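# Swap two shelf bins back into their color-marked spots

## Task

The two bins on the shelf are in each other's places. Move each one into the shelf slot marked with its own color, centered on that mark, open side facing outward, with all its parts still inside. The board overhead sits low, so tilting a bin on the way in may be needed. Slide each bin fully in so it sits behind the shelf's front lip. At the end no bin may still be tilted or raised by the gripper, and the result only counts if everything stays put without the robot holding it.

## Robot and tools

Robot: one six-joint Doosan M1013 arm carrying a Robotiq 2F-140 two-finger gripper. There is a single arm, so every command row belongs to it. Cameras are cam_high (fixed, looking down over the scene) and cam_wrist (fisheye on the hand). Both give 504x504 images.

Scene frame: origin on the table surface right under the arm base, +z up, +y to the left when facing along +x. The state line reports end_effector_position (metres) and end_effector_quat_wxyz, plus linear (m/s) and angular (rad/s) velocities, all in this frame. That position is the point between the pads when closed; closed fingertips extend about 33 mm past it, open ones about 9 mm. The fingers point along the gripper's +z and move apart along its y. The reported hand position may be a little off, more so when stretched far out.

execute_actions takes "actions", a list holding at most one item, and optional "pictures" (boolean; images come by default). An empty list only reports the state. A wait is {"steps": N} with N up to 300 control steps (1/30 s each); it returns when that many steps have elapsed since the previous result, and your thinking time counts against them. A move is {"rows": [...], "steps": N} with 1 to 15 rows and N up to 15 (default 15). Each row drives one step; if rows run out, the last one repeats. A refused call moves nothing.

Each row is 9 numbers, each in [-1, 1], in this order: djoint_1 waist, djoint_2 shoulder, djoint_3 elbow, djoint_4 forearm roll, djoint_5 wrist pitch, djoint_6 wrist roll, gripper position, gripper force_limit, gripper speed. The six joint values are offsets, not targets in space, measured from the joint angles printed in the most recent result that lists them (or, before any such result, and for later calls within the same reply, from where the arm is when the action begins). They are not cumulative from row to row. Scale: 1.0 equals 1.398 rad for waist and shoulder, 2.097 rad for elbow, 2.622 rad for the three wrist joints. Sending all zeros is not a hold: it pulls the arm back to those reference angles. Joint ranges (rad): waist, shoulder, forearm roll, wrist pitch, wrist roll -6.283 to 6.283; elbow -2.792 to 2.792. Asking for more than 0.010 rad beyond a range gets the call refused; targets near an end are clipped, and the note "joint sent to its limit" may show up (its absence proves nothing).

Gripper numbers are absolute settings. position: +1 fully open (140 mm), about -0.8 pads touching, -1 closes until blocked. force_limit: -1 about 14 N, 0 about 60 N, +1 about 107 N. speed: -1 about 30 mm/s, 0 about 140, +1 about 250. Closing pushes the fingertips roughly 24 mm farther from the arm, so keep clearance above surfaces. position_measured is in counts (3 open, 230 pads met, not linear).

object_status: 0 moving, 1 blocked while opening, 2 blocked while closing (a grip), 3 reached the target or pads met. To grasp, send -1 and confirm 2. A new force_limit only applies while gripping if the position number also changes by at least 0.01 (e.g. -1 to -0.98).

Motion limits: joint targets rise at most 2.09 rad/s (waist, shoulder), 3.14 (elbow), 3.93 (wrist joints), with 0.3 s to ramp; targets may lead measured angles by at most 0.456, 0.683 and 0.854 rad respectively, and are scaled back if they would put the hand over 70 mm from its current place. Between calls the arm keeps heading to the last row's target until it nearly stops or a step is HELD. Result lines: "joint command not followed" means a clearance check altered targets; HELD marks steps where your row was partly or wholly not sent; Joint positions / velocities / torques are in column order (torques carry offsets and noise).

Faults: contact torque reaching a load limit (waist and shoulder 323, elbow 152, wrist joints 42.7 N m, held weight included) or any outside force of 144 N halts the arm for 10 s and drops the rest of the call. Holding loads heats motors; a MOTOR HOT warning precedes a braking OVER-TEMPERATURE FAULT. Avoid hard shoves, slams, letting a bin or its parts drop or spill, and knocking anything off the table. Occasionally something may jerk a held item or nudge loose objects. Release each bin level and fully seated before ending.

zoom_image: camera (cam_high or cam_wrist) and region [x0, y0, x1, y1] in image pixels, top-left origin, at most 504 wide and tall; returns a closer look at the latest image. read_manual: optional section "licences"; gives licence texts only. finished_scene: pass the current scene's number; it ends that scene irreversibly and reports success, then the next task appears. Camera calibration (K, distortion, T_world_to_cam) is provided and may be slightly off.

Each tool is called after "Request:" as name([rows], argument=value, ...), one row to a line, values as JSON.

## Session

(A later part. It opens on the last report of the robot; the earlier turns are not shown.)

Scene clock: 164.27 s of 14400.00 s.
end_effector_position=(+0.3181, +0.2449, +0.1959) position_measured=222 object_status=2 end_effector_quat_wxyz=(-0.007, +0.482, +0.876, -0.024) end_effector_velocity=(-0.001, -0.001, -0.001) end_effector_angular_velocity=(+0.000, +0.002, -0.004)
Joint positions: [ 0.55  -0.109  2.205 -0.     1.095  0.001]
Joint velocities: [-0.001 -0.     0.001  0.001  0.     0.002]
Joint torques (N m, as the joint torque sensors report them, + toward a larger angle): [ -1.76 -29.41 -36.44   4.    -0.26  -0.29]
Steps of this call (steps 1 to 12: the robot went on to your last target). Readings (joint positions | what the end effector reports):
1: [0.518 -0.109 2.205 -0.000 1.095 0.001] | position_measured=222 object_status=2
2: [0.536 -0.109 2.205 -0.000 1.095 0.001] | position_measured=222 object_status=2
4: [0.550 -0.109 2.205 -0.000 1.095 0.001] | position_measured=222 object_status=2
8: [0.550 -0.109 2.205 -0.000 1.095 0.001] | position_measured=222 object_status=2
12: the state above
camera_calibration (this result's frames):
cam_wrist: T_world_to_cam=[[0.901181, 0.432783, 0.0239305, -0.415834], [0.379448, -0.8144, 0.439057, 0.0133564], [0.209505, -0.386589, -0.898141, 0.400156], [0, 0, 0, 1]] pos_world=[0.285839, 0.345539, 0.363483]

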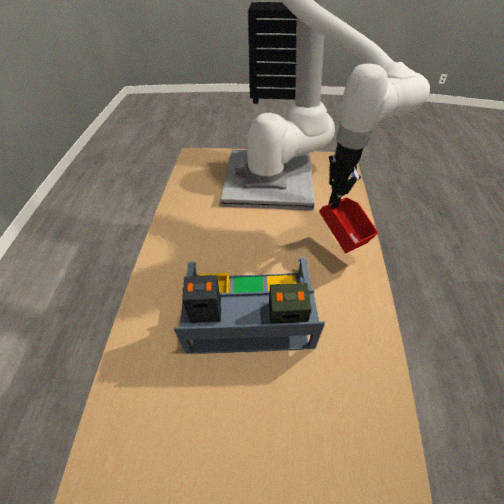

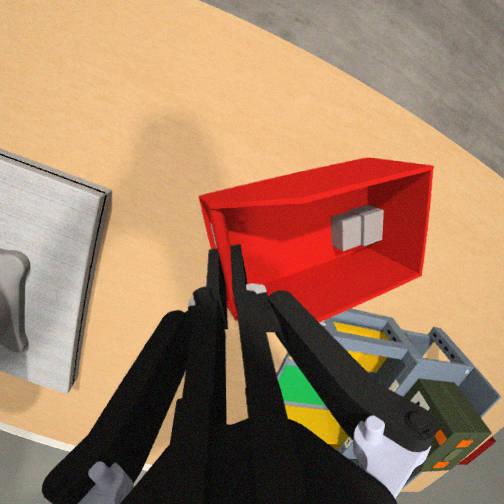

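Request:
execute_actions([
  {"rows": [[-0.012,0.03,0.02,0,-0.036,0.045,-1,0.3,-0.3],[-0.012,0.03,0.02,0,-0.036,0.045,-1,0.3,-0.3],[-0.012,0.03,0.02,0,-0.036,0.045,-1,0.3,-0.3],[-0.024,0.06,0.04,0,-0.072,0.09,-1,0.3,-0.3],[-0.024,0.06,0.04,0,-0.072,0.09,-1,0.3,-0.3],[-0.024,0.06,0.04,0,-0.072,0.09,-1,0.3,-0.3],[-0.036,0.08,0.055,0,-0.1,0.133,-1,0.3,-0.3],[-0.036,0.08,0.055,0,-0.1,0.133,-1,0.3,-0.3],[-0.036,0.08,0.055,0,-0.1,0.133,-1,0.3,-0.3],[-0.036,0.095,0.066,0,-0.119,0.133,-1,0.3,-0.3],[-0.036,0.095,0.066,0,-0.119,0.133,-1,0.3,-0.3],[-0.036,0.095,0.066,0,-0.119,0.133,-1,0.3,-0.3],[-0.036,0.1147,0.0793,0,-0.1434,0.133,-1,0.3,-0.3]], "steps": 15},
], pictures=false)

Request:
execute_actions([
  {"steps": 10},
])

Scene clock: 172.73 s of 14400.00 s.
end_effector_position=(+0.3318, +0.2281, +0.0650) position_measured=222 object_status=2 end_effector_quat_wxyz=(+0.005, +0.646, +0.764, -0.003) end_effector_velocity=(-0.045, -0.029, -0.236) end_effector_angular_velocity=(+0.019, -0.034, -0.001)
Joint positions: [ 0.5    0.043  2.362 -0.     0.739  0.349]
Joint velocities: [-0.001  0.297  0.309  0.    -0.645  0.001]
Joint torques (N m, as the joint torque sensors report them, + toward a larger angle): [ -3.07 -32.29 -25.85   2.63  -0.34   0.36]
Steps of this call (steps 1 to 30: the robot went on to your last target; steps 31 to 90: nothing new was sent; then 4.97 s passed at rest; steps 91 to 105: all 15 steps of this action). Readings (joint positions | what the end effector reports):
91: [0.550 -0.108 2.205 -0.000 1.094 0.002] | position_measured=222 object_status=2
92: [0.549 -0.104 2.209 -0.000 1.084 0.014] | position_measured=222 object_status=2
94: [0.540 -0.082 2.232 -0.000 1.033 0.078] | position_measured=222 object_status=2
98: [0.515 -0.022 2.293 -0.000 0.897 0.252] | position_measured=222 object_status=2
105: the state above

Scene clock: 173.07 s of 14400.00 s.
end_effector_position=(+0.3308, +0.2274, +0.0581) position_measured=222 object_status=2 end_effector_quat_wxyz=(+0.005, +0.646, +0.764, -0.002) end_effector_velocity=(+0.001, +0.001, +0.000) end_effector_angular_velocity=(+0.001, -0.002, -0.001)
Joint positions: [ 0.5    0.052  2.371 -0.     0.719  0.35 ]
Joint velocities: [ 0.    -0.    -0.001  0.    -0.001  0.001]
Joint torques (N m, as the joint torque sensors report them, + toward a larger angle): [ -2.31 -35.22 -26.97   2.9   -0.34   0.02]
Steps of this call (steps 1 to 10: the robot went on to your last target). Readings (joint positions | what the end effector reports):
1: [0.500 0.050 2.370 -0.000 0.724 0.349] | position_measured=222 object_status=2
2: [0.500 0.052 2.371 -0.000 0.720 0.349] | position_measured=222 object_status=2
4: [0.500 0.052 2.371 -0.000 0.719 0.350] | position_measured=222 object_status=2
8: [0.500 0.052 2.371 -0.000 0.719 0.350] | position_measured=222 object_status=2
10: the state above
camera_calibration (this result's frames):
cam_wrist: T_world_to_cam=[[0.995855, 0.048843, 0.0767283, -0.363472], [0.0109992, -0.902062, 0.431467, 0.197037], [0.0902878, -0.428835, -0.89886, 0.316066], [0, 0, 0, 1]] pos_world=[0.331261, 0.331033, 0.226972]

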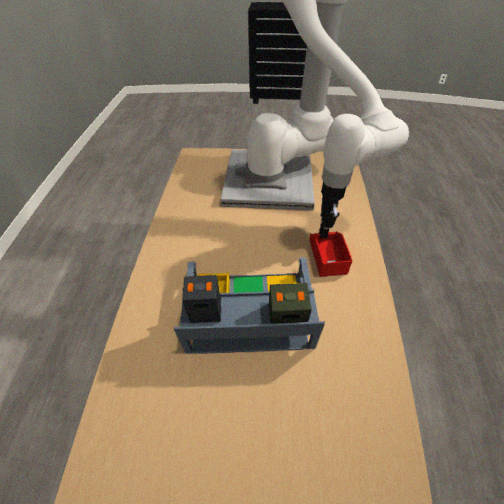

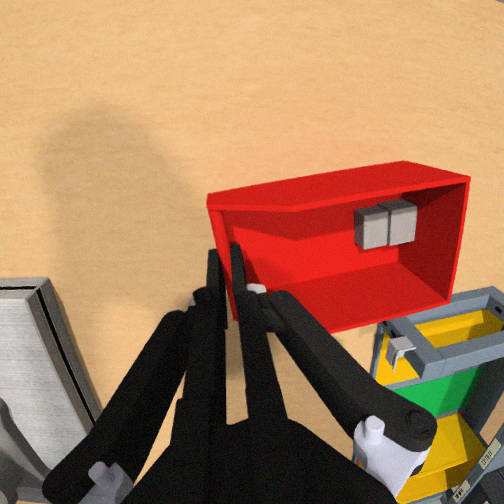

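Request:
execute_actions([
  {"rows": [[0,0.0122,0.004,0,-0.0099,0,-1,0.3,-0.3]], "steps": 12},
], pictures=false)

Scene clock: 177.40 s of 14400.00 s.
end_effector_position=(+0.3311, +0.2274, +0.0484) position_measured=222 object_status=2 end_effector_quat_wxyz=(+0.005, +0.646, +0.763, -0.001) end_effector_velocity=(-0.000, +0.001, -0.000) end_effector_angular_velocity=(+0.000, +0.000, +0.002)
Joint positions: [ 0.5    0.069  2.379 -0.     0.693  0.35 ]
Joint velocities: [ 0.002  0.001 -0.     0.001 -0.    -0.001]
Joint torques (N m, as the joint torque sensors report them, + toward a larger angle): [-2.58  6.44  9.64  2.39 -0.81 -0.09]
Steps of this call (steps 1 to 30: the robot went on to your last target; steps 31 to 90: nothing new was sent; then 0.93 s passed at rest; steps 91 to 102: all 12 steps of this action). Readings (joint positions | what the end effector reports):
91: [0.500 0.052 2.371 -0.000 0.718 0.350] | position_measured=222 object_status=2
92: [0.500 0.058 2.374 -0.000 0.709 0.350] | position_measured=222 object_status=2
94: [0.500 0.068 2.378 -0.000 0.694 0.350] | position_measured=222 object_status=2
98: [0.500 0.069 2.379 -0.000 0.693 0.350] | position_measured=222 object_status=2
102: the state above

Request:
execute_actions([
  {"rows": [[0,-0.006,-0.002,0,0.005,0,-0.3,0.3,0.3]], "steps": 12},
], pictures=false)

Scene clock: 180.23 s of 14400.00 s.
end_effector_position=(+0.3309, +0.2274, +0.0532) position_measured=167 object_status=0 end_effector_quat_wxyz=(+0.005, +0.646, +0.763, -0.002) end_effector_velocity=(+0.002, +0.001, +0.002) end_effector_angular_velocity=(+0.003, -0.005, +0.001)
Joint positions: [ 0.5    0.06   2.375 -0.     0.706  0.35 ]
Joint velocities: [ 0.    -0.003 -0.002 -0.    -0.001 -0.   ]
Joint torques (N m, as the joint torque sensors report them, + toward a larger angle): [ -1.98 -36.39 -25.73   3.06  -0.05  -0.23]
Steps of this call (steps 1 to 15: the robot went on to your last target; steps 16 to 73: nothing new was sent; steps 74 to 85: all 12 steps of this action). Readings (joint positions | what the end effector reports):
74: [0.500 0.068 2.379 -0.000 0.694 0.350] | position_measured=222 object_status=0
75: [0.500 0.064 2.378 -0.001 0.702 0.350] | position_measured=222 object_status=0
77: [0.500 0.061 2.376 -0.001 0.706 0.350] | position_measured=196 object_status=0
81: [0.500 0.061 2.375 -0.000 0.706 0.350] | position_measured=167 object_status=0
85: the state above

Request:
execute_actions([
  {"rows": [[0,-0.12,-0.081,0,0.129,0,-0.3,0.3,0.3]], "steps": 15},
], pictures=false)

Request:
execute_actions([
  {"rows": [[-0.601,0.1,-0.03,0,-0.03,-0.294,-0.3,0.3,0.3]], "steps": 15},
], pictures=false)

Request:
execute_actions([
  {"steps": 20},
], pictures=false)

Scene clock: 188.33 s of 14400.00 s.
end_effector_position=(+0.3443, +0.2367, +0.1949) position_measured=167 object_status=3 end_effector_quat_wxyz=(+0.005, +0.646, +0.763, -0.002) end_effector_velocity=(-0.001, -0.001, -0.001) end_effector_angular_velocity=(-0.003, +0.005, -0.001)
Joint positions: [ 0.5   -0.107  2.205 -0.     1.044  0.35 ]
Joint velocities: [-0.001  0.002  0.001 -0.     0.002 -0.   ]
Joint torques (N m, as the joint torque sensors report them, + toward a larger angle): [ -1.78 -28.15 -33.67   4.03   0.03  -0.26]
Steps of this call (steps 1 to 15: the robot went on to your last target; steps 16 to 90: nothing new was sent; then 4.60 s passed at rest; steps 91 to 105: all 15 steps of this action). Readings (joint positions | what the end effector reports):
91: [0.500 0.060 2.374 -0.000 0.708 0.350] | position_measured=167 object_status=3
92: [0.500 0.054 2.369 -0.000 0.720 0.350] | position_measured=167 object_status=3
94: [0.500 0.021 2.335 -0.000 0.787 0.350] | position_measured=167 object_status=3
98: [0.500 -0.073 2.240 -0.000 0.974 0.350] | position_measured=167 object_status=3
105: the state above

Scene clock: 188.83 s of 14400.00 s.
end_effector_position=(+0.4531, +0.0751, +0.1764) position_measured=167 object_status=3 end_effector_quat_wxyz=(+0.005, +0.617, +0.787, -0.002) end_effector_velocity=(+0.136, -0.473, -0.027) end_effector_angular_velocity=(+0.002, -0.004, -0.351)
Joint positions: [ 0.07  -0.016  2.164 -0.     0.993 -0.154]
Joint velocities: [-1.053  0.128 -0.058  0.    -0.071 -0.702]
Joint torques (N m, as the joint torque sensors report them, + toward a larger angle): [ -2.87 -39.74 -32.25   3.7    0.13   0.13]
Steps of this call (steps 1 to 15: all 15 steps of this action). Readings (joint positions | what the end effector reports):
1: [0.499 -0.107 2.205 -0.000 1.044 0.349] | position_measured=167 object_status=3
2: [0.493 -0.105 2.205 -0.000 1.044 0.338] | position_measured=167 object_status=3
4: [0.458 -0.094 2.200 -0.000 1.037 0.277] | position_measured=167 object_status=3
8: [0.321 -0.057 2.183 -0.000 1.017 0.076] | position_measured=167 object_status=3
15: the state above

Scene clock: 189.50 s of 14400.00 s.
end_effector_position=(+0.4657, -0.1194, +0.1657) position_measured=167 object_status=3 end_effector_quat_wxyz=(+0.006, +0.672, +0.741, -0.001) end_effector_velocity=(-0.000, +0.000, -0.000) end_effector_angular_velocity=(+0.001, +0.001, +0.000)
Joint positions: [-0.34   0.033  2.142 -0.     0.966 -0.421]
Joint velocities: [0.    0.001 0.    0.    0.001 0.   ]
Joint torques (N m, as the joint torque sensors report them, + toward a larger angle): [ -2.2  -39.94 -32.79   3.86  -0.07  -0.22]
Steps of this call (steps 1 to 20: the robot went on to your last target). Readings (joint positions | what the end effector reports):
1: [0.035 -0.012 2.162 -0.000 0.991 -0.178] | position_measured=167 object_status=3
2: [-0.001 -0.007 2.160 -0.000 0.988 -0.201] | position_measured=167 object_status=3
4: [-0.071 0.001 2.157 -0.000 0.984 -0.247] | position_measured=167 object_status=3
8: [-0.212 0.017 2.149 -0.000 0.974 -0.338] | position_measured=167 object_status=3
20: the state above

Deltas to (0.1869, 2.0634, 0.8913).

Request:
execute_actions([
  {"rows": [[0,0.110,-0.0375,0,-0.0285,0,-0.3,0.3,0.3]], "steps": 15},
], pictures=false)

Request:
execute_actions([
  {"steps": 8},
])

Scene clock: 192.70 s of 14400.00 s.
end_effector_position=(+0.5317, -0.1419, +0.1222) position_measured=167 object_status=3 end_effector_quat_wxyz=(+0.005, +0.672, +0.741, -0.001) end_effector_velocity=(+0.001, -0.000, +0.001) end_effector_angular_velocity=(-0.001, -0.003, -0.001)
Joint positions: [-0.34   0.186  2.064 -0.     0.891 -0.421]
Joint velocities: [ 0.    -0.001 -0.001 -0.    -0.     0.002]
Joint torques (N m, as the joint torque sensors report them, + toward a larger angle): [ -1.99 -54.66 -31.01   3.61  -0.27  -0.16]
Steps of this call (steps 1 to 15: the robot went on to your last target; steps 16 to 81: nothing new was sent; steps 82 to 96: all 15 steps of this action). Readings (joint positions | what the end effector reports):
82: [-0.340 0.033 2.142 -0.000 0.965 -0.421] | position_measured=167 object_status=3
83: [-0.340 0.039 2.139 -0.000 0.962 -0.421] | position_measured=167 object_status=3
85: [-0.340 0.075 2.121 -0.000 0.945 -0.421] | position_measured=167 object_status=3
89: [-0.340 0.176 2.069 -0.000 0.897 -0.421] | position_measured=167 object_status=3
96: the state above

Scene clock: 192.97 s of 14400.00 s.
end_effector_position=(+0.5317, -0.1419, +0.1222) position_measured=167 object_status=3 end_effector_quat_wxyz=(+0.005, +0.672, +0.741, -0.001) end_effector_velocity=(+0.000, +0.000, +0.001) end_effector_angular_velocity=(+0.000, -0.000, -0.002)
Joint positions: [-0.34   0.186  2.064 -0.     0.891 -0.421]
Joint velocities: [-0.    -0.001 -0.001  0.001  0.001  0.002]
Joint torques (N m, as the joint torque sensors report them, + toward a larger angle): [ -1.68 -54.82 -31.28   3.69   0.    -0.24]
Steps of this call (steps 1 to 8: the robot went on to your last target). Readings (joint positions | what the end effector reports):
1: [-0.340 0.186 2.064 -0.000 0.891 -0.421] | position_measured=167 object_status=3
2: [-0.340 0.186 2.064 -0.000 0.891 -0.421] | position_measured=167 object_status=3
4: [-0.340 0.186 2.064 -0.000 0.891 -0.421] | position_measured=167 object_status=3
8: the state above
camera_calibration (this result's frames):
cam_wrist: T_world_to_cam=[[0.996726, -0.020721, 0.0781516, -0.560926], [-0.0525137, -0.900875, 0.43089, -0.131992], [0.0614764, -0.433583, -0.899014, 0.21181], [0, 0, 0, 1]] pos_world=[0.539137, -0.0386941, 0.291131]

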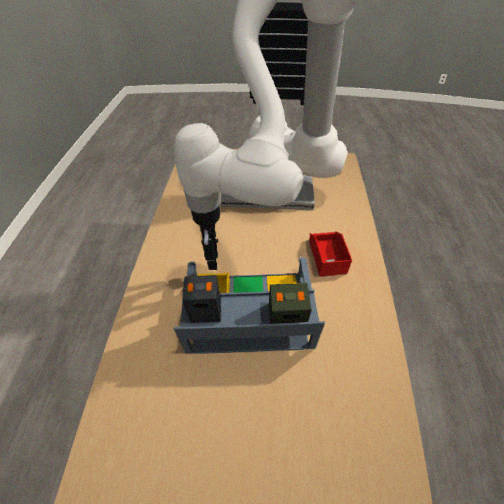

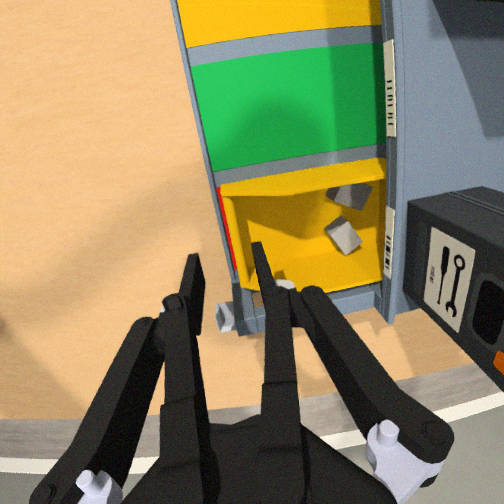

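Request:
execute_actions([
  {"rows": [[0,0.0589,0.0181,0,-0.0457,0,-0.3,0.3,0.3]], "steps": 15},
], pictures=false)

Request:
execute_actions([
  {"rows": [[0,0,0,0,0,0,-1,0.8,-0.3]], "steps": 15},
], pictures=false)

Request:
execute_actions([
  {"steps": 10},
])

Scene clock: 200.93 s of 14400.00 s.
end_effector_position=(+0.5361, -0.1437, +0.0611) position_measured=167 object_status=3 end_effector_quat_wxyz=(+0.005, +0.672, +0.741, -0.001) end_effector_velocity=(+0.001, +0.000, -0.000) end_effector_angular_velocity=(+0.000, -0.001, +0.000)
Joint positions: [-0.34   0.269  2.102 -0.     0.771 -0.421]
Joint velocities: [ 0.001  0.001 -0.001  0.001 -0.001  0.   ]
Joint torques (N m, as the joint torque sensors report them, + toward a larger angle): [ -1.96 -59.13 -27.91   3.32  -0.15  -0.25]
Steps of this call (steps 1 to 15: the robot went on to your last target; steps 16 to 90: nothing new was sent; then 4.47 s passed at rest; steps 91 to 105: all 15 steps of this action). Readings (joint positions | what the end effector reports):
91: [-0.340 0.187 2.064 -0.000 0.890 -0.421] | position_measured=167 object_status=3
92: [-0.340 0.193 2.066 -0.000 0.880 -0.421] | position_measured=167 object_status=3
94: [-0.340 0.228 2.083 -0.000 0.830 -0.421] | position_measured=167 object_status=3
98: [-0.340 0.269 2.102 -0.000 0.772 -0.421] | position_measured=167 object_status=3
105: the state above

Scene clock: 201.43 s of 14400.00 s.
end_effector_position=(+0.5362, -0.1437, +0.0612) position_measured=224 object_status=0 end_effector_quat_wxyz=(+0.005, +0.672, +0.741, -0.001) end_effector_velocity=(+0.000, +0.001, +0.001) end_effector_angular_velocity=(+0.000, -0.001, +0.000)
Joint positions: [-0.34   0.269  2.102 -0.     0.771 -0.421]
Joint velocities: [ 0.001 -0.001  0.     0.001  0.001  0.   ]
Joint torques (N m, as the joint torque sensors report them, + toward a larger angle): [ -2.78 -47.58 -24.4    3.44  -2.55   0.13]
Steps of this call (steps 1 to 15: all 15 steps of this action). Readings (joint positions | what the end effector reports):
1: [-0.340 0.269 2.102 -0.000 0.771 -0.421] | position_measured=167 object_status=0
2: [-0.340 0.269 2.102 -0.000 0.771 -0.421] | position_measured=171 object_status=0
4: [-0.340 0.269 2.102 -0.000 0.771 -0.421] | position_measured=183 object_status=0
8: [-0.340 0.269 2.102 -0.000 0.771 -0.421] | position_measured=206 object_status=0
15: the state above

Scene clock: 201.77 s of 14400.00 s.
end_effector_position=(+0.5362, -0.1437, +0.0612) position_measured=224 object_status=2 end_effector_quat_wxyz=(+0.005, +0.672, +0.741, -0.001) end_effector_velocity=(-0.000, -0.001, -0.000) end_effector_angular_velocity=(+0.000, -0.000, -0.002)
Joint positions: [-0.34   0.269  2.102 -0.     0.771 -0.421]
Joint velocities: [-0.002  0.001 -0.     0.001 -0.001 -0.   ]
Joint torques (N m, as the joint torque sensors report them, + toward a larger angle): [ -2.98 -47.09 -24.28   3.42  -2.54   0.08]
Steps of this call (steps 1 to 10: the robot went on to your last target). Readings (joint positions | what the end effector reports):
1: [-0.340 0.269 2.102 -0.000 0.771 -0.421] | position_measured=224 object_status=0
2: [-0.340 0.269 2.102 -0.000 0.771 -0.421] | position_measured=224 object_status=2
4: [-0.340 0.269 2.102 -0.000 0.771 -0.421] | position_measured=224 object_status=2
8: [-0.340 0.269 2.102 -0.000 0.771 -0.421] | position_measured=224 object_status=2
10: the state above
camera_calibration (this result's frames):
cam_wrist: T_world_to_cam=[[0.99675, -0.0205268, 0.0778978, -0.560642], [-0.0522227, -0.900926, 0.430819, -0.10725], [0.0613368, -0.433487, -0.89907, 0.155956], [0, 0, 0, 1]] pos_world=[0.543653, -0.0405277, 0.230093]

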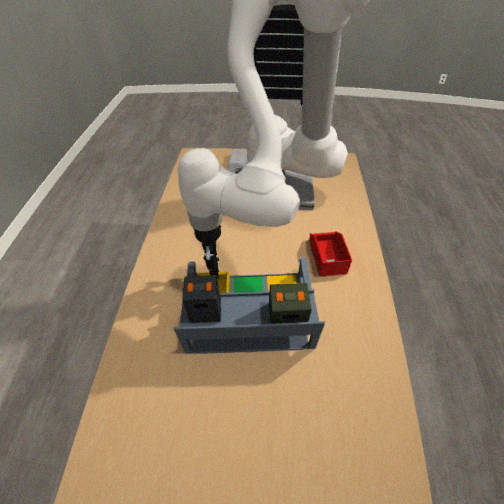

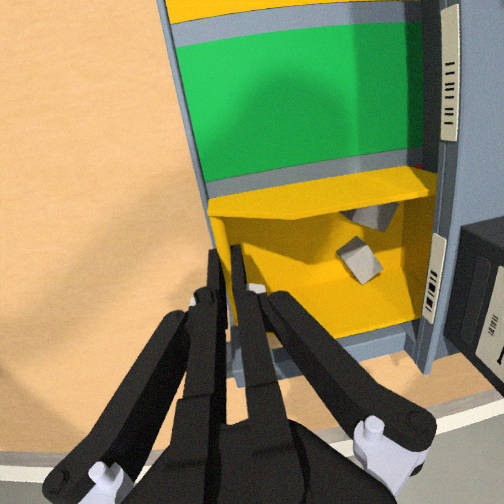

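Request:
execute_actions([
  {"rows": [[0,0.0012,-0.01,0,0.018,0,-1,0.8,-0.3],[0,0.0012,-0.01,0,0.018,0,-1,0.8,-0.3],[0,0.0012,-0.01,0,0.018,0,-1,0.8,-0.3],[0,0.0012,-0.01,0,0.018,0,-1,0.8,-0.3],[0,0.0024,-0.02,0,0.036,0,-1,0.8,-0.3],[0,0.0024,-0.02,0,0.036,0,-1,0.8,-0.3],[0,0.0024,-0.02,0,0.036,0,-1,0.8,-0.3],[0,0.0024,-0.02,0,0.036,0,-1,0.8,-0.3],[0,0.0036,-0.0311,0,0.0533,0,-1,0.8,-0.3]], "steps": 15},
], pictures=false)

Request:
execute_actions([
  {"rows": [[-0.022,-0.035,0.0246,0,0,-0.012,-1,0.8,-0.3],[-0.022,-0.035,0.0246,0,0,-0.012,-1,0.8,-0.3],[-0.022,-0.035,0.0246,0,0,-0.012,-1,0.8,-0.3],[-0.022,-0.035,0.0246,0,0,-0.012,-1,0.8,-0.3],[-0.022,-0.035,0.0246,0,0,-0.012,-1,0.8,-0.3],[-0.044,-0.07,0.049,0,0,-0.023,-1,0.8,-0.3],[-0.044,-0.07,0.049,0,0,-0.023,-1,0.8,-0.3],[-0.044,-0.07,0.049,0,0,-0.023,-1,0.8,-0.3],[-0.044,-0.07,0.049,0,0,-0.023,-1,0.8,-0.3],[-0.044,-0.07,0.049,0,0,-0.023,-1,0.8,-0.3],[-0.0665,-0.1053,0.0739,0,-0.003,-0.035,-1,0.8,-0.3]], "steps": 15},
], pictures=false)

Request:
execute_actions([
  {"steps": 8},
])

Scene clock: 216.83 s of 14400.00 s.
end_effector_position=(+0.5361, -0.1436, +0.0856) position_measured=224 object_status=2 end_effector_quat_wxyz=(-0.031, +0.672, +0.740, -0.017) end_effector_velocity=(-0.001, +0.001, -0.002) end_effector_angular_velocity=(+0.002, +0.005, -0.000)
Joint positions: [-0.34   0.274  2.036 -0.     0.911 -0.421]
Joint velocities: [ 0.001  0.004 -0.     0.001  0.002  0.   ]
Joint torques (N m, as the joint torque sensors report them, + toward a larger angle): [ -2.08 -63.59 -31.42   3.57  -0.14  -0.25]
Steps of this call (steps 1 to 15: the robot went on to your last target; steps 16 to 90: nothing new was sent; then 11.57 s passed at rest; steps 91 to 105: all 15 steps of this action). Readings (joint positions | what the end effector reports):
91: [-0.340 0.269 2.101 -0.000 0.773 -0.421] | position_measured=224 object_status=2
92: [-0.340 0.269 2.097 -0.000 0.784 -0.421] | position_measured=224 object_status=2
94: [-0.340 0.270 2.082 -0.000 0.816 -0.421] | position_measured=224 object_status=2
98: [-0.340 0.272 2.061 -0.000 0.863 -0.421] | position_measured=224 object_status=2
105: the state above

Scene clock: 217.33 s of 14400.00 s.
end_effector_position=(+0.4377, -0.1550, +0.0998) position_measured=224 object_status=2 end_effector_quat_wxyz=(-0.033, +0.672, +0.740, -0.014) end_effector_velocity=(-0.119, -0.006, +0.009) end_effector_angular_velocity=(+0.000, -0.021, -0.009)
Joint positions: [-0.431  0.129  2.189 -0.     0.904 -0.511]
Joint velocities: [-0.116 -0.183  0.193  0.    -0.03  -0.107]
Joint torques (N m, as the joint torque sensors report them, + toward a larger angle): [  0.53 -19.5  -43.08   5.25  -1.39  -0.21]
Steps of this call (steps 1 to 15: all 15 steps of this action). Readings (joint positions | what the end effector reports):
1: [-0.341 0.273 2.037 -0.000 0.911 -0.421] | position_measured=224 object_status=2
2: [-0.344 0.267 2.044 -0.000 0.911 -0.425] | position_measured=224 object_status=2
4: [-0.363 0.237 2.075 -0.000 0.911 -0.445] | position_measured=224 object_status=2
8: [-0.384 0.204 2.110 -0.000 0.911 -0.465] | position_measured=224 object_status=2
15: the state above

Scene clock: 217.60 s of 14400.00 s.
end_effector_position=(+0.4360, -0.1552, +0.1000) position_measured=224 object_status=2 end_effector_quat_wxyz=(-0.032, +0.672, +0.740, -0.014) end_effector_velocity=(+0.000, -0.000, +0.001) end_effector_angular_velocity=(-0.001, -0.003, -0.000)
Joint positions: [-0.433  0.126  2.191 -0.     0.903 -0.513]
Joint velocities: [ 0.    -0.002  0.     0.    -0.001  0.   ]
Joint torques (N m, as the joint torque sensors report them, + toward a larger angle): [ -1.67 -48.58 -31.37   3.56  -0.14  -0.21]
Steps of this call (steps 1 to 8: the robot went on to your last target). Readings (joint positions | what the end effector reports):
1: [-0.433 0.126 2.191 -0.000 0.903 -0.513] | position_measured=224 object_status=2
2: [-0.433 0.126 2.191 -0.000 0.903 -0.513] | position_measured=224 object_status=2
4: [-0.433 0.126 2.191 -0.000 0.903 -0.513] | position_measured=224 object_status=2
8: the state above
camera_calibration (this result's frames):
cam_wrist: T_world_to_cam=[[0.99971, -0.0235722, 0.00485255, -0.458485], [-0.0235203, -0.91424, 0.40449, -0.151521], [-0.00509832, -0.404487, -0.91453, 0.227058], [0, 0, 0, 1]] pos_world=[0.455946, -0.0574919, 0.271164]

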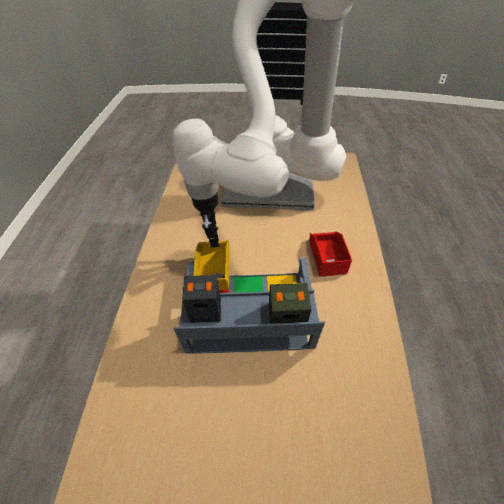

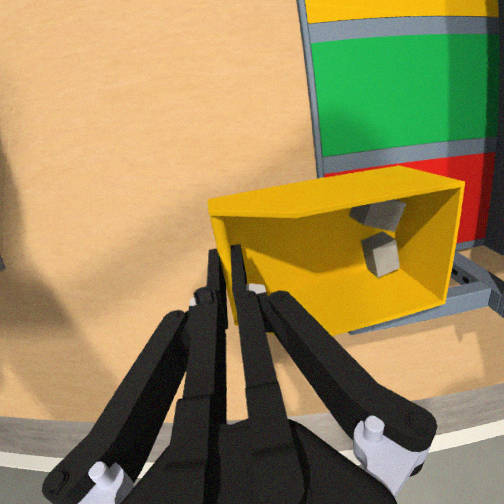

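Request:
execute_actions([
  {"rows": [[0,-0.029,-0.012,0,0.026,0,-1,0.8,-0.3]], "steps": 10},
], pictures=false)

Request:
execute_actions([
  {"rows": [[0.05,-0.004,0.003,0,0.002,0.028,-1,0.8,-0.3],[0.05,-0.004,0.003,0,0.002,0.028,-1,0.8,-0.3],[0.1,-0.008,0.006,0,0.004,0.056,-1,0.8,-0.3],[0.1,-0.008,0.006,0,0.004,0.056,-1,0.8,-0.3],[0.15,-0.012,0.01,0,0.005,0.084,-1,0.8,-0.3],[0.15,-0.012,0.01,0,0.005,0.084,-1,0.8,-0.3],[0.2,-0.016,0.013,0,0.007,0.11,-1,0.8,-0.3],[0.2,-0.016,0.013,0,0.007,0.11,-1,0.8,-0.3],[0.25,-0.02,0.016,0,0.008,0.14,-1,0.8,-0.3],[0.25,-0.02,0.016,0,0.008,0.14,-1,0.8,-0.3],[0.3,-0.024,0.02,0,0.01,0.165,-1,0.8,-0.3],[0.3,-0.024,0.02,0,0.01,0.165,-1,0.8,-0.3],[0.3555,-0.0285,0.023,0,0.0117,0.1957,-1,0.8,-0.3]], "steps": 15},
], pictures=false)

Request:
execute_actions([
  {"steps": 12},
])

Scene clock: 227.97 s of 14400.00 s.
end_effector_position=(+0.4343, -0.1543, +0.1306) position_measured=224 object_status=2 end_effector_quat_wxyz=(-0.033, +0.672, +0.740, -0.014) end_effector_velocity=(-0.002, +0.000, -0.002) end_effector_angular_velocity=(+0.002, +0.004, -0.001)
Joint positions: [-0.433  0.086  2.166 -0.     0.971 -0.513]
Joint velocities: [-0.001  0.001  0.002  0.     0.001 -0.   ]
Joint torques (N m, as the joint torque sensors report them, + toward a larger angle): [ -1.26 -46.48 -33.55   3.67  -0.16  -0.17]
Steps of this call (steps 1 to 15: the robot went on to your last target; steps 16 to 90: nothing new was sent; then 7.03 s passed at rest; steps 91 to 100: all 10 steps of this action). Readings (joint positions | what the end effector reports):
91: [-0.433 0.126 2.191 -0.000 0.904 -0.513] | position_measured=224 object_status=2
92: [-0.433 0.120 2.187 -0.000 0.915 -0.513] | position_measured=224 object_status=2
94: [-0.433 0.093 2.170 -0.000 0.959 -0.513] | position_measured=224 object_status=2
98: [-0.433 0.086 2.166 -0.000 0.971 -0.513] | position_measured=224 object_status=2
100: the state above

Scene clock: 228.47 s of 14400.00 s.
end_effector_position=(+0.4249, +0.0379, +0.1281) position_measured=224 object_status=2 end_effector_quat_wxyz=(-0.037, +0.677, +0.734, -0.040) end_effector_velocity=(-0.114, +0.414, -0.005) end_effector_angular_velocity=(-0.113, +0.071, -0.004)
Joint positions: [-0.01   0.052  2.208 -0.     0.997 -0.075]
Joint velocities: [ 0.974 -0.08   0.093  0.     0.06   0.984]
Joint torques (N m, as the joint torque sensors report them, + toward a larger angle): [ -9.71 -38.69 -32.85   3.36   0.06  -0.23]
Steps of this call (steps 1 to 15: all 15 steps of this action). Readings (joint positions | what the end effector reports):
1: [-0.432 0.086 2.166 -0.000 0.971 -0.513] | position_measured=224 object_status=2
2: [-0.426 0.085 2.167 -0.000 0.972 -0.506] | position_measured=224 object_status=2
4: [-0.391 0.083 2.170 -0.000 0.974 -0.468] | position_measured=224 object_status=2
8: [-0.256 0.072 2.183 -0.000 0.983 -0.328] | position_measured=224 object_status=2
15: the state above

Scene clock: 228.87 s of 14400.00 s.
end_effector_position=(+0.4152, +0.0685, +0.1278) position_measured=224 object_status=2 end_effector_quat_wxyz=(-0.036, +0.677, +0.733, -0.045) end_effector_velocity=(+0.002, +0.001, +0.001) end_effector_angular_velocity=(-0.000, -0.001, +0.001)
Joint positions: [ 0.064  0.046  2.214 -0.     1.002  0.   ]
Joint velocities: [ 0.002  0.001 -0.003  0.     0.001  0.002]
Joint torques (N m, as the joint torque sensors report them, + toward a larger angle): [ -2.37 -41.66 -32.5    3.61  -0.04  -0.26]
Steps of this call (steps 1 to 12: the robot went on to your last target). Readings (joint positions | what the end effector reports):
1: [0.020 0.049 2.210 -0.000 0.999 -0.045] | position_measured=224 object_status=2
2: [0.042 0.047 2.212 -0.000 1.000 -0.023] | position_measured=224 object_status=2
4: [0.063 0.046 2.214 -0.000 1.002 -0.002] | position_measured=224 object_status=2
8: [0.064 0.046 2.214 -0.000 1.002 0.000] | position_measured=224 object_status=2
12: the state above
camera_calibration (this result's frames):
cam_wrist: T_world_to_cam=[[0.998392, -0.0387604, -0.0413738, -0.425088], [-0.016359, -0.895698, 0.444362, 0.0319863], [-0.054282, -0.442971, -0.894891, 0.363428], [0, 0, 0, 1]] pos_world=[0.444655, 0.173161, 0.293428]

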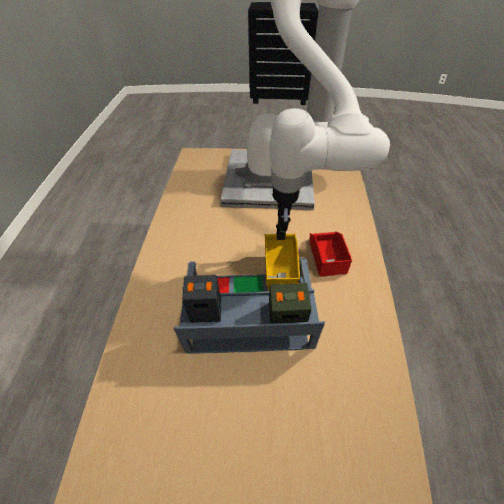

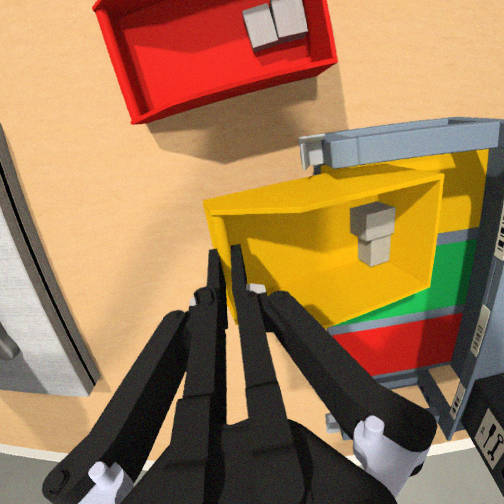

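Request:
execute_actions([
  {"rows": [[0,0.0143,0.0065,0,-0.013,0,-1,0.8,-0.3],[0,0.0143,0.0065,0,-0.013,0,-1,0.8,-0.3],[0,0.0143,0.0065,0,-0.013,0,-1,0.8,-0.3],[0,0.0143,0.0065,0,-0.013,0,-1,0.8,-0.3],[0,0.0286,0.0129,0,-0.026,0,-1,0.8,-0.3]], "steps": 12},
], pictures=false)

Request:
execute_actions([
  {"rows": [[0,0.03,-0.021,0,0,0,-1,0.8,-0.3],[0,0.03,-0.021,0,0,0,-1,0.8,-0.3],[0,0.03,-0.021,0,0,0,-1,0.8,-0.3],[0,0.03,-0.021,0,0,0,-1,0.8,-0.3],[0,0.06,-0.042,0,0,0,-1,0.8,-0.3],[0,0.06,-0.042,0,0,0,-1,0.8,-0.3],[0,0.06,-0.042,0,0,0,-1,0.8,-0.3],[0,0.06,-0.042,0,0,0,-1,0.8,-0.3],[0,0.09,-0.063,0,0,0,-1,0.8,-0.3],[0,0.09,-0.063,0,0,0,-1,0.8,-0.3],[0,0.09,-0.063,0,0,0,-1,0.8,-0.3],[0,0.09,-0.063,0,0,0,-1,0.8,-0.3],[0,0.1211,-0.0839,0,0.0028,0,-1,0.8,-0.3]], "steps": 15},
], pictures=false)

Request:
execute_actions([
  {"steps": 10},
])

Scene clock: 242.03 s of 14400.00 s.
end_effector_position=(+0.4156, +0.0683, +0.0979) position_measured=224 object_status=2 end_effector_quat_wxyz=(-0.035, +0.677, +0.733, -0.045) end_effector_velocity=(-0.000, -0.000, -0.000) end_effector_angular_velocity=(+0.001, -0.000, -0.001)
Joint positions: [ 0.064  0.086  2.242 -0.     0.934  0.   ]
Joint velocities: [-0.001  0.     0.001  0.001 -0.001 -0.   ]
Joint torques (N m, as the joint torque sensors report them, + toward a larger angle): [ -1.44 -39.81 -29.87   3.38  -0.41  -0.24]
Steps of this call (steps 1 to 30: the robot went on to your last target; steps 31 to 90: nothing new was sent; then 9.77 s passed at rest; steps 91 to 102: all 12 steps of this action). Readings (joint positions | what the end effector reports):
91: [0.064 0.047 2.215 -0.000 1.001 0.000] | position_measured=224 object_status=2
92: [0.064 0.052 2.218 -0.000 0.990 0.000] | position_measured=224 object_status=2
94: [0.064 0.066 2.228 -0.000 0.969 0.000] | position_measured=224 object_status=2
98: [0.064 0.086 2.241 -0.000 0.935 0.000] | position_measured=224 object_status=2
102: the state above

Scene clock: 242.53 s of 14400.00 s.
end_effector_position=(+0.5111, +0.0759, +0.0860) position_measured=224 object_status=2 end_effector_quat_wxyz=(-0.034, +0.677, +0.733, -0.044) end_effector_velocity=(+0.260, +0.021, -0.060) end_effector_angular_velocity=(-0.005, +0.064, +0.001)
Joint positions: [ 0.064  0.237  2.084 -0.     0.937  0.   ]
Joint velocities: [ 0.002  0.462 -0.47  -0.     0.072  0.   ]
Joint torques (N m, as the joint torque sensors report them, + toward a larger angle): [ -9.4  -32.46 -34.26   3.9   -1.58  -0.19]
Steps of this call (steps 1 to 15: all 15 steps of this action). Readings (joint positions | what the end effector reports):
1: [0.064 0.087 2.241 -0.000 0.934 0.000] | position_measured=224 object_status=2
2: [0.064 0.092 2.235 -0.000 0.934 0.000] | position_measured=224 object_status=2
4: [0.064 0.120 2.206 -0.000 0.933 0.000] | position_measured=224 object_status=2
8: [0.064 0.165 2.158 -0.000 0.933 0.000] | position_measured=224 object_status=2
15: the state above

Scene clock: 242.87 s of 14400.00 s.
end_effector_position=(+0.5209, +0.0766, +0.0834) position_measured=224 object_status=2 end_effector_quat_wxyz=(-0.036, +0.677, +0.733, -0.045) end_effector_velocity=(+0.001, -0.001, +0.000) end_effector_angular_velocity=(-0.000, -0.000, -0.002)
Joint positions: [ 0.064  0.255  2.066 -0.     0.941  0.   ]
Joint velocities: [-0.002  0.    -0.001 -0.001  0.001  0.001]
Joint torques (N m, as the joint torque sensors report them, + toward a larger angle): [ -2.01 -57.67 -28.09   3.41   0.27  -0.21]
Steps of this call (steps 1 to 10: the robot went on to your last target). Readings (joint positions | what the end effector reports):
1: [0.064 0.249 2.071 -0.000 0.939 0.000] | position_measured=224 object_status=2
2: [0.064 0.255 2.066 -0.000 0.941 0.000] | position_measured=224 object_status=2
4: [0.064 0.255 2.066 -0.000 0.941 0.000] | position_measured=224 object_status=2
8: [0.064 0.255 2.066 -0.000 0.941 0.000] | position_measured=224 object_status=2
10: the state above
camera_calibration (this result's frames):
cam_wrist: T_world_to_cam=[[0.998394, -0.0386169, -0.041443, -0.532145], [-0.016199, -0.895697, 0.44437, 0.0606352], [-0.0542805, -0.442985, -0.894884, 0.332983], [0, 0, 0, 1]] pos_world=[0.550348, 0.181268, 0.248983]

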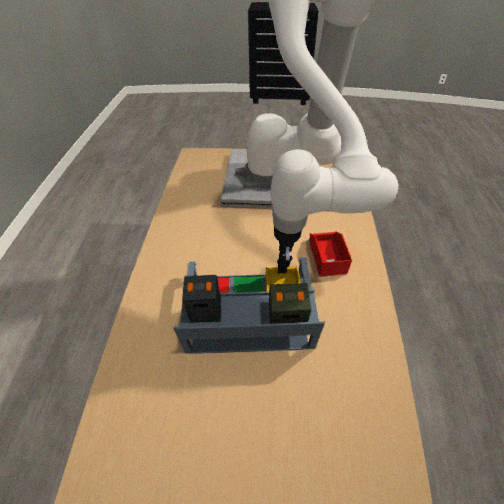

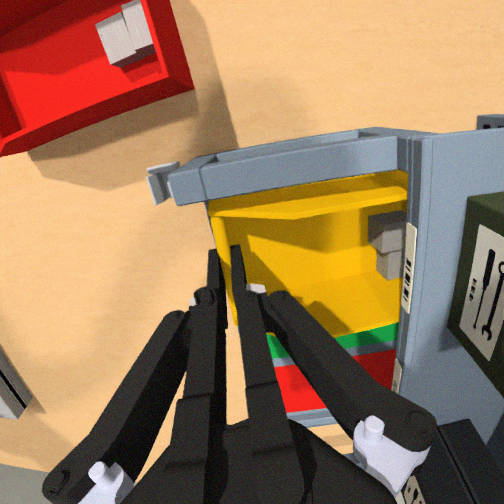

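Request:
execute_actions([
  {"rows": [[0,-0.008,0.015,0,-0.023,0,-1,0.8,-0.3],[0,-0.008,0.015,0,-0.023,0,-1,0.8,-0.3],[0,-0.008,0.015,0,-0.023,0,-1,0.8,-0.3],[0,-0.008,0.015,0,-0.023,0,-1,0.8,-0.3],[0,-0.016,0.03,0,-0.046,0,-1,0.8,-0.3],[0,-0.016,0.03,0,-0.046,0,-1,0.8,-0.3],[0,-0.016,0.03,0,-0.046,0,-1,0.8,-0.3],[0,-0.016,0.03,0,-0.046,0,-1,0.8,-0.3],[0,-0.0242,0.044,0,-0.0682,0,-1,0.8,-0.3]], "steps": 15},
], pictures=false)

Request:
execute_actions([
  {"rows": [[0,0,0,0,0,0,-0.3,0.3,0]], "steps": 15},
])

Scene clock: 249.90 s of 14400.00 s.
end_effector_position=(+0.5176, +0.0762, +0.0627) position_measured=224 object_status=2 end_effector_quat_wxyz=(+0.005, +0.678, +0.735, -0.001) end_effector_velocity=(+0.002, +0.000, -0.001) end_effector_angular_velocity=(+0.001, -0.003, -0.001)
Joint positions: [ 0.064  0.221  2.158 -0.     0.762  0.   ]
Joint velocities: [-0.     0.002 -0.001  0.001 -0.005  0.   ]
Joint torques (N m, as the joint torque sensors report them, + toward a larger angle): [ -1.38 -53.25 -28.17   3.37  -0.45  -0.19]
Steps of this call (steps 1 to 30: the robot went on to your last target; steps 31 to 90: nothing new was sent; then 3.53 s passed at rest; steps 91 to 105: all 15 steps of this action). Readings (joint positions | what the end effector reports):
91: [0.064 0.255 2.066 -0.000 0.940 0.000] | position_measured=224 object_status=2
92: [0.064 0.253 2.072 -0.000 0.928 0.000] | position_measured=224 object_status=2
94: [0.064 0.245 2.094 -0.000 0.887 0.000] | position_measured=224 object_status=2
98: [0.064 0.234 2.126 -0.000 0.826 0.000] | position_measured=224 object_status=2
105: the state above

Scene clock: 250.40 s of 14400.00 s.
end_effector_position=(+0.5176, +0.0762, +0.0627) position_measured=167 object_status=3 end_effector_quat_wxyz=(+0.005, +0.678, +0.735, -0.001) end_effector_velocity=(+0.001, +0.000, +0.002) end_effector_angular_velocity=(+0.000, -0.003, +0.002)
Joint positions: [ 0.064  0.221  2.158 -0.     0.762  0.   ]
Joint velocities: [ 0.    -0.002 -0.001 -0.     0.001 -0.001]
Joint torques (N m, as the joint torque sensors report them, + toward a larger angle): [ -1.99 -54.92 -27.41   3.21  -0.05  -0.27]
Steps of this call (steps 1 to 15: all 15 steps of this action). Readings (joint positions | what the end effector reports):
1: [0.064 0.221 2.158 -0.000 0.762 0.000] | position_measured=224 object_status=0
2: [0.064 0.221 2.158 -0.000 0.762 0.000] | position_measured=224 object_status=0
4: [0.064 0.221 2.158 -0.000 0.762 0.000] | position_measured=203 object_status=0
8: [0.064 0.221 2.158 -0.000 0.762 0.000] | position_measured=173 object_status=0
15: the state above
camera_calibration (this result's frames):
cam_wrist: T_world_to_cam=[[0.996258, -0.0376535, 0.0777993, -0.536105], [-0.0676477, -0.899957, 0.430698, 0.0971893], [0.0537988, -0.434349, -0.899137, 0.25774], [0, 0, 0, 1]] pos_world=[0.526808, 0.179229, 0.231593]

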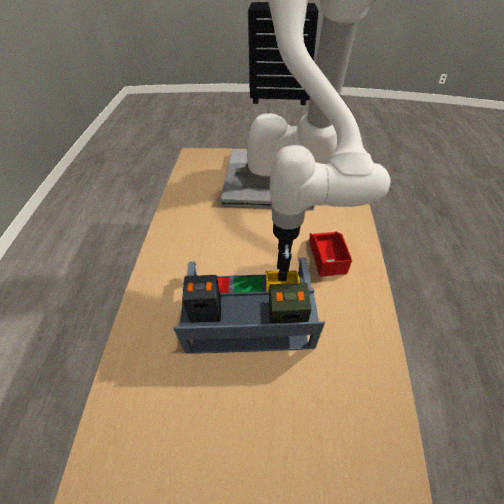

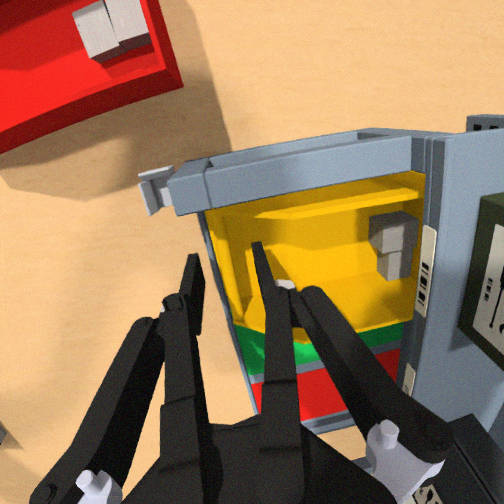

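Request:
execute_actions([
  {"rows": [[0,-0.0687,-0.05,0,0.0774,0,-0.3,0.3,0]], "steps": 12},
], pictures=false)

Request:
execute_actions([
  {"rows": [[0.312,-0.166,0.0725,0,0.03,0.1335,-0.3,0.3,0]], "steps": 15},
], pictures=false)

Request:
execute_actions([
  {"steps": 12},
], pictures=false)

Scene clock: 256.50 s of 14400.00 s.
end_effector_position=(+0.5306, +0.0781, +0.1582) position_measured=167 object_status=3 end_effector_quat_wxyz=(+0.005, +0.678, +0.735, -0.002) end_effector_velocity=(-0.000, -0.002, -0.000) end_effector_angular_velocity=(-0.000, +0.002, -0.002)
Joint positions: [ 0.064  0.125  2.053 -0.     0.965  0.   ]
Joint velocities: [-0.003  0.    -0.    -0.     0.002 -0.001]
Joint torques (N m, as the joint torque sensors report them, + toward a larger angle): [ -1.06 -49.59 -32.89   3.79   0.18  -0.25]
Steps of this call (steps 1 to 15: the robot went on to your last target; steps 16 to 90: nothing new was sent; then 2.70 s passed at rest; steps 91 to 102: all 12 steps of this action). Readings (joint positions | what the end effector reports):
91: [0.064 0.221 2.157 -0.000 0.764 0.000] | position_measured=167 object_status=3
92: [0.064 0.216 2.152 -0.000 0.776 0.000] | position_measured=167 object_status=3
94: [0.064 0.184 2.118 -0.000 0.842 0.000] | position_measured=167 object_status=3
98: [0.064 0.126 2.054 -0.000 0.962 0.000] | position_measured=167 object_status=3
102: the state above

Scene clock: 257.00 s of 14400.00 s.
end_effector_position=(+0.3694, +0.2249, +0.1920) position_measured=167 object_status=3 end_effector_quat_wxyz=(+0.005, +0.650, +0.760, -0.002) end_effector_velocity=(-0.388, +0.204, +0.048) end_effector_angular_velocity=(+0.001, -0.005, +0.173)
Joint positions: [ 0.447 -0.079  2.187 -0.     1.034  0.308]
Joint velocities: [ 0.825 -0.442  0.289 -0.001  0.147  0.653]
Joint torques (N m, as the joint torque sensors report them, + toward a larger angle): [-10.76 -18.37 -35.38   3.72  -0.5    0.21]
Steps of this call (steps 1 to 15: all 15 steps of this action). Readings (joint positions | what the end effector reports):
1: [0.065 0.125 2.053 -0.000 0.965 0.001] | position_measured=167 object_status=3
2: [0.071 0.122 2.056 -0.000 0.966 0.006] | position_measured=167 object_status=3
4: [0.106 0.103 2.068 -0.000 0.973 0.034] | position_measured=167 object_status=3
8: [0.227 0.038 2.110 -0.000 0.995 0.131] | position_measured=167 object_status=3
15: the state above

Scene clock: 257.40 s of 14400.00 s.
end_effector_position=(+0.3446, +0.2369, +0.1947) position_measured=167 object_status=3 end_effector_quat_wxyz=(+0.005, +0.646, +0.763, -0.002) end_effector_velocity=(-0.001, -0.001, -0.001) end_effector_angular_velocity=(-0.002, +0.001, -0.002)
Joint positions: [ 0.5   -0.107  2.205 -0.     1.044  0.35 ]
Joint velocities: [-0.     0.     0.002 -0.001 -0.     0.002]
Joint torques (N m, as the joint torque sensors report them, + toward a larger angle): [ -1.5  -26.93 -34.35   3.93  -0.04  -0.25]
Steps of this call (steps 1 to 12: the robot went on to your last target). Readings (joint positions | what the end effector reports):
1: [0.472 -0.092 2.195 -0.000 1.039 0.327] | position_measured=167 object_status=3
2: [0.489 -0.101 2.201 -0.000 1.042 0.340] | position_measured=167 object_status=3
4: [0.500 -0.107 2.205 -0.000 1.044 0.350] | position_measured=167 object_status=3
8: [0.500 -0.107 2.205 -0.000 1.044 0.350] | position_measured=167 object_status=3
12: the state above

Request:
execute_actions([
  {"rows": [[0,0.118,0.0805,0,-0.128,0,-0.3,0.3,0]], "steps": 15},
], pictures=false)

Request:
execute_actions([
  {"steps": 6},
])

Scene clock: 260.03 s of 14400.00 s.
end_effector_position=(+0.3313, +0.2278, +0.0545) position_measured=167 object_status=3 end_effector_quat_wxyz=(+0.005, +0.646, +0.763, -0.001) end_effector_velocity=(+0.001, +0.001, +0.000) end_effector_angular_velocity=(+0.001, -0.003, -0.000)
Joint positions: [ 0.5    0.058  2.374 -0.     0.708  0.35 ]
Joint velocities: [ 0.001 -0.001 -0.001 -0.001 -0.002  0.002]
Joint torques (N m, as the joint torque sensors report them, + toward a larger angle): [ -1.57 -37.55 -25.81   3.28  -0.04  -0.22]
Steps of this call (steps 1 to 30: the robot went on to your last target; steps 31 to 64: nothing new was sent; steps 65 to 79: all 15 steps of this action). Readings (joint positions | what the end effector reports):
65: [0.500 -0.106 2.206 -0.000 1.043 0.350] | position_measured=167 object_status=3
66: [0.500 -0.101 2.211 -0.000 1.031 0.350] | position_measured=167 object_status=3
68: [0.500 -0.068 2.245 -0.000 0.964 0.350] | position_measured=167 object_status=3
72: [0.500 0.025 2.340 -0.000 0.776 0.350] | position_measured=167 object_status=3
79: the state above

Scene clock: 260.23 s of 14400.00 s.
end_effector_position=(+0.3313, +0.2278, +0.0545) position_measured=167 object_status=3 end_effector_quat_wxyz=(+0.005, +0.646, +0.763, -0.001) end_effector_velocity=(+0.000, +0.000, +0.000) end_effector_angular_velocity=(-0.000, -0.001, +0.002)
Joint positions: [ 0.5    0.058  2.374 -0.     0.708  0.35 ]
Joint velocities: [ 0.001  0.    -0.001 -0.001  0.     0.   ]
Joint torques (N m, as the joint torque sensors report them, + toward a larger angle): [ -1.72 -35.87 -25.73   3.01   0.03  -0.25]
Steps of this call (steps 1 to 6: the robot went on to your last target). Readings (joint positions | what the end effector reports):
1: [0.500 0.058 2.374 -0.000 0.708 0.350] | position_measured=167 object_status=3
2: [0.500 0.058 2.374 -0.000 0.708 0.350] | position_measured=167 object_status=3
4: [0.500 0.058 2.374 -0.000 0.708 0.350] | position_measured=167 object_status=3
6: the state above
camera_calibration (this result's frames):
cam_wrist: T_world_to_cam=[[0.995758, 0.0483779, 0.0782626, -0.363666], [0.0100005, -0.902476, 0.430625, 0.199409], [0.0914628, -0.428015, -0.899131, 0.312358], [0, 0, 0, 1]] pos_world=[0.33156, 0.331249, 0.223442]

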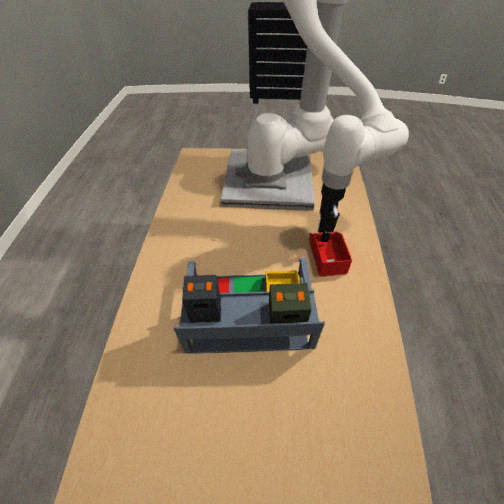

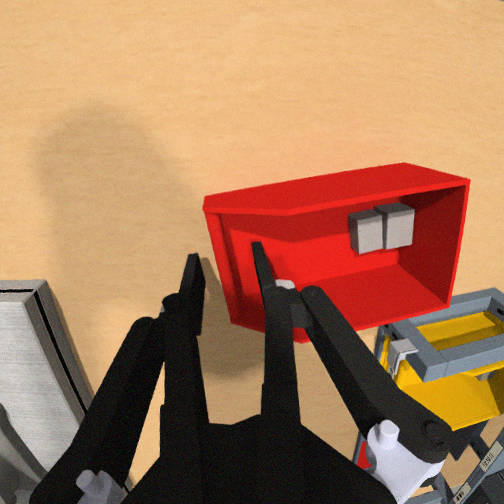

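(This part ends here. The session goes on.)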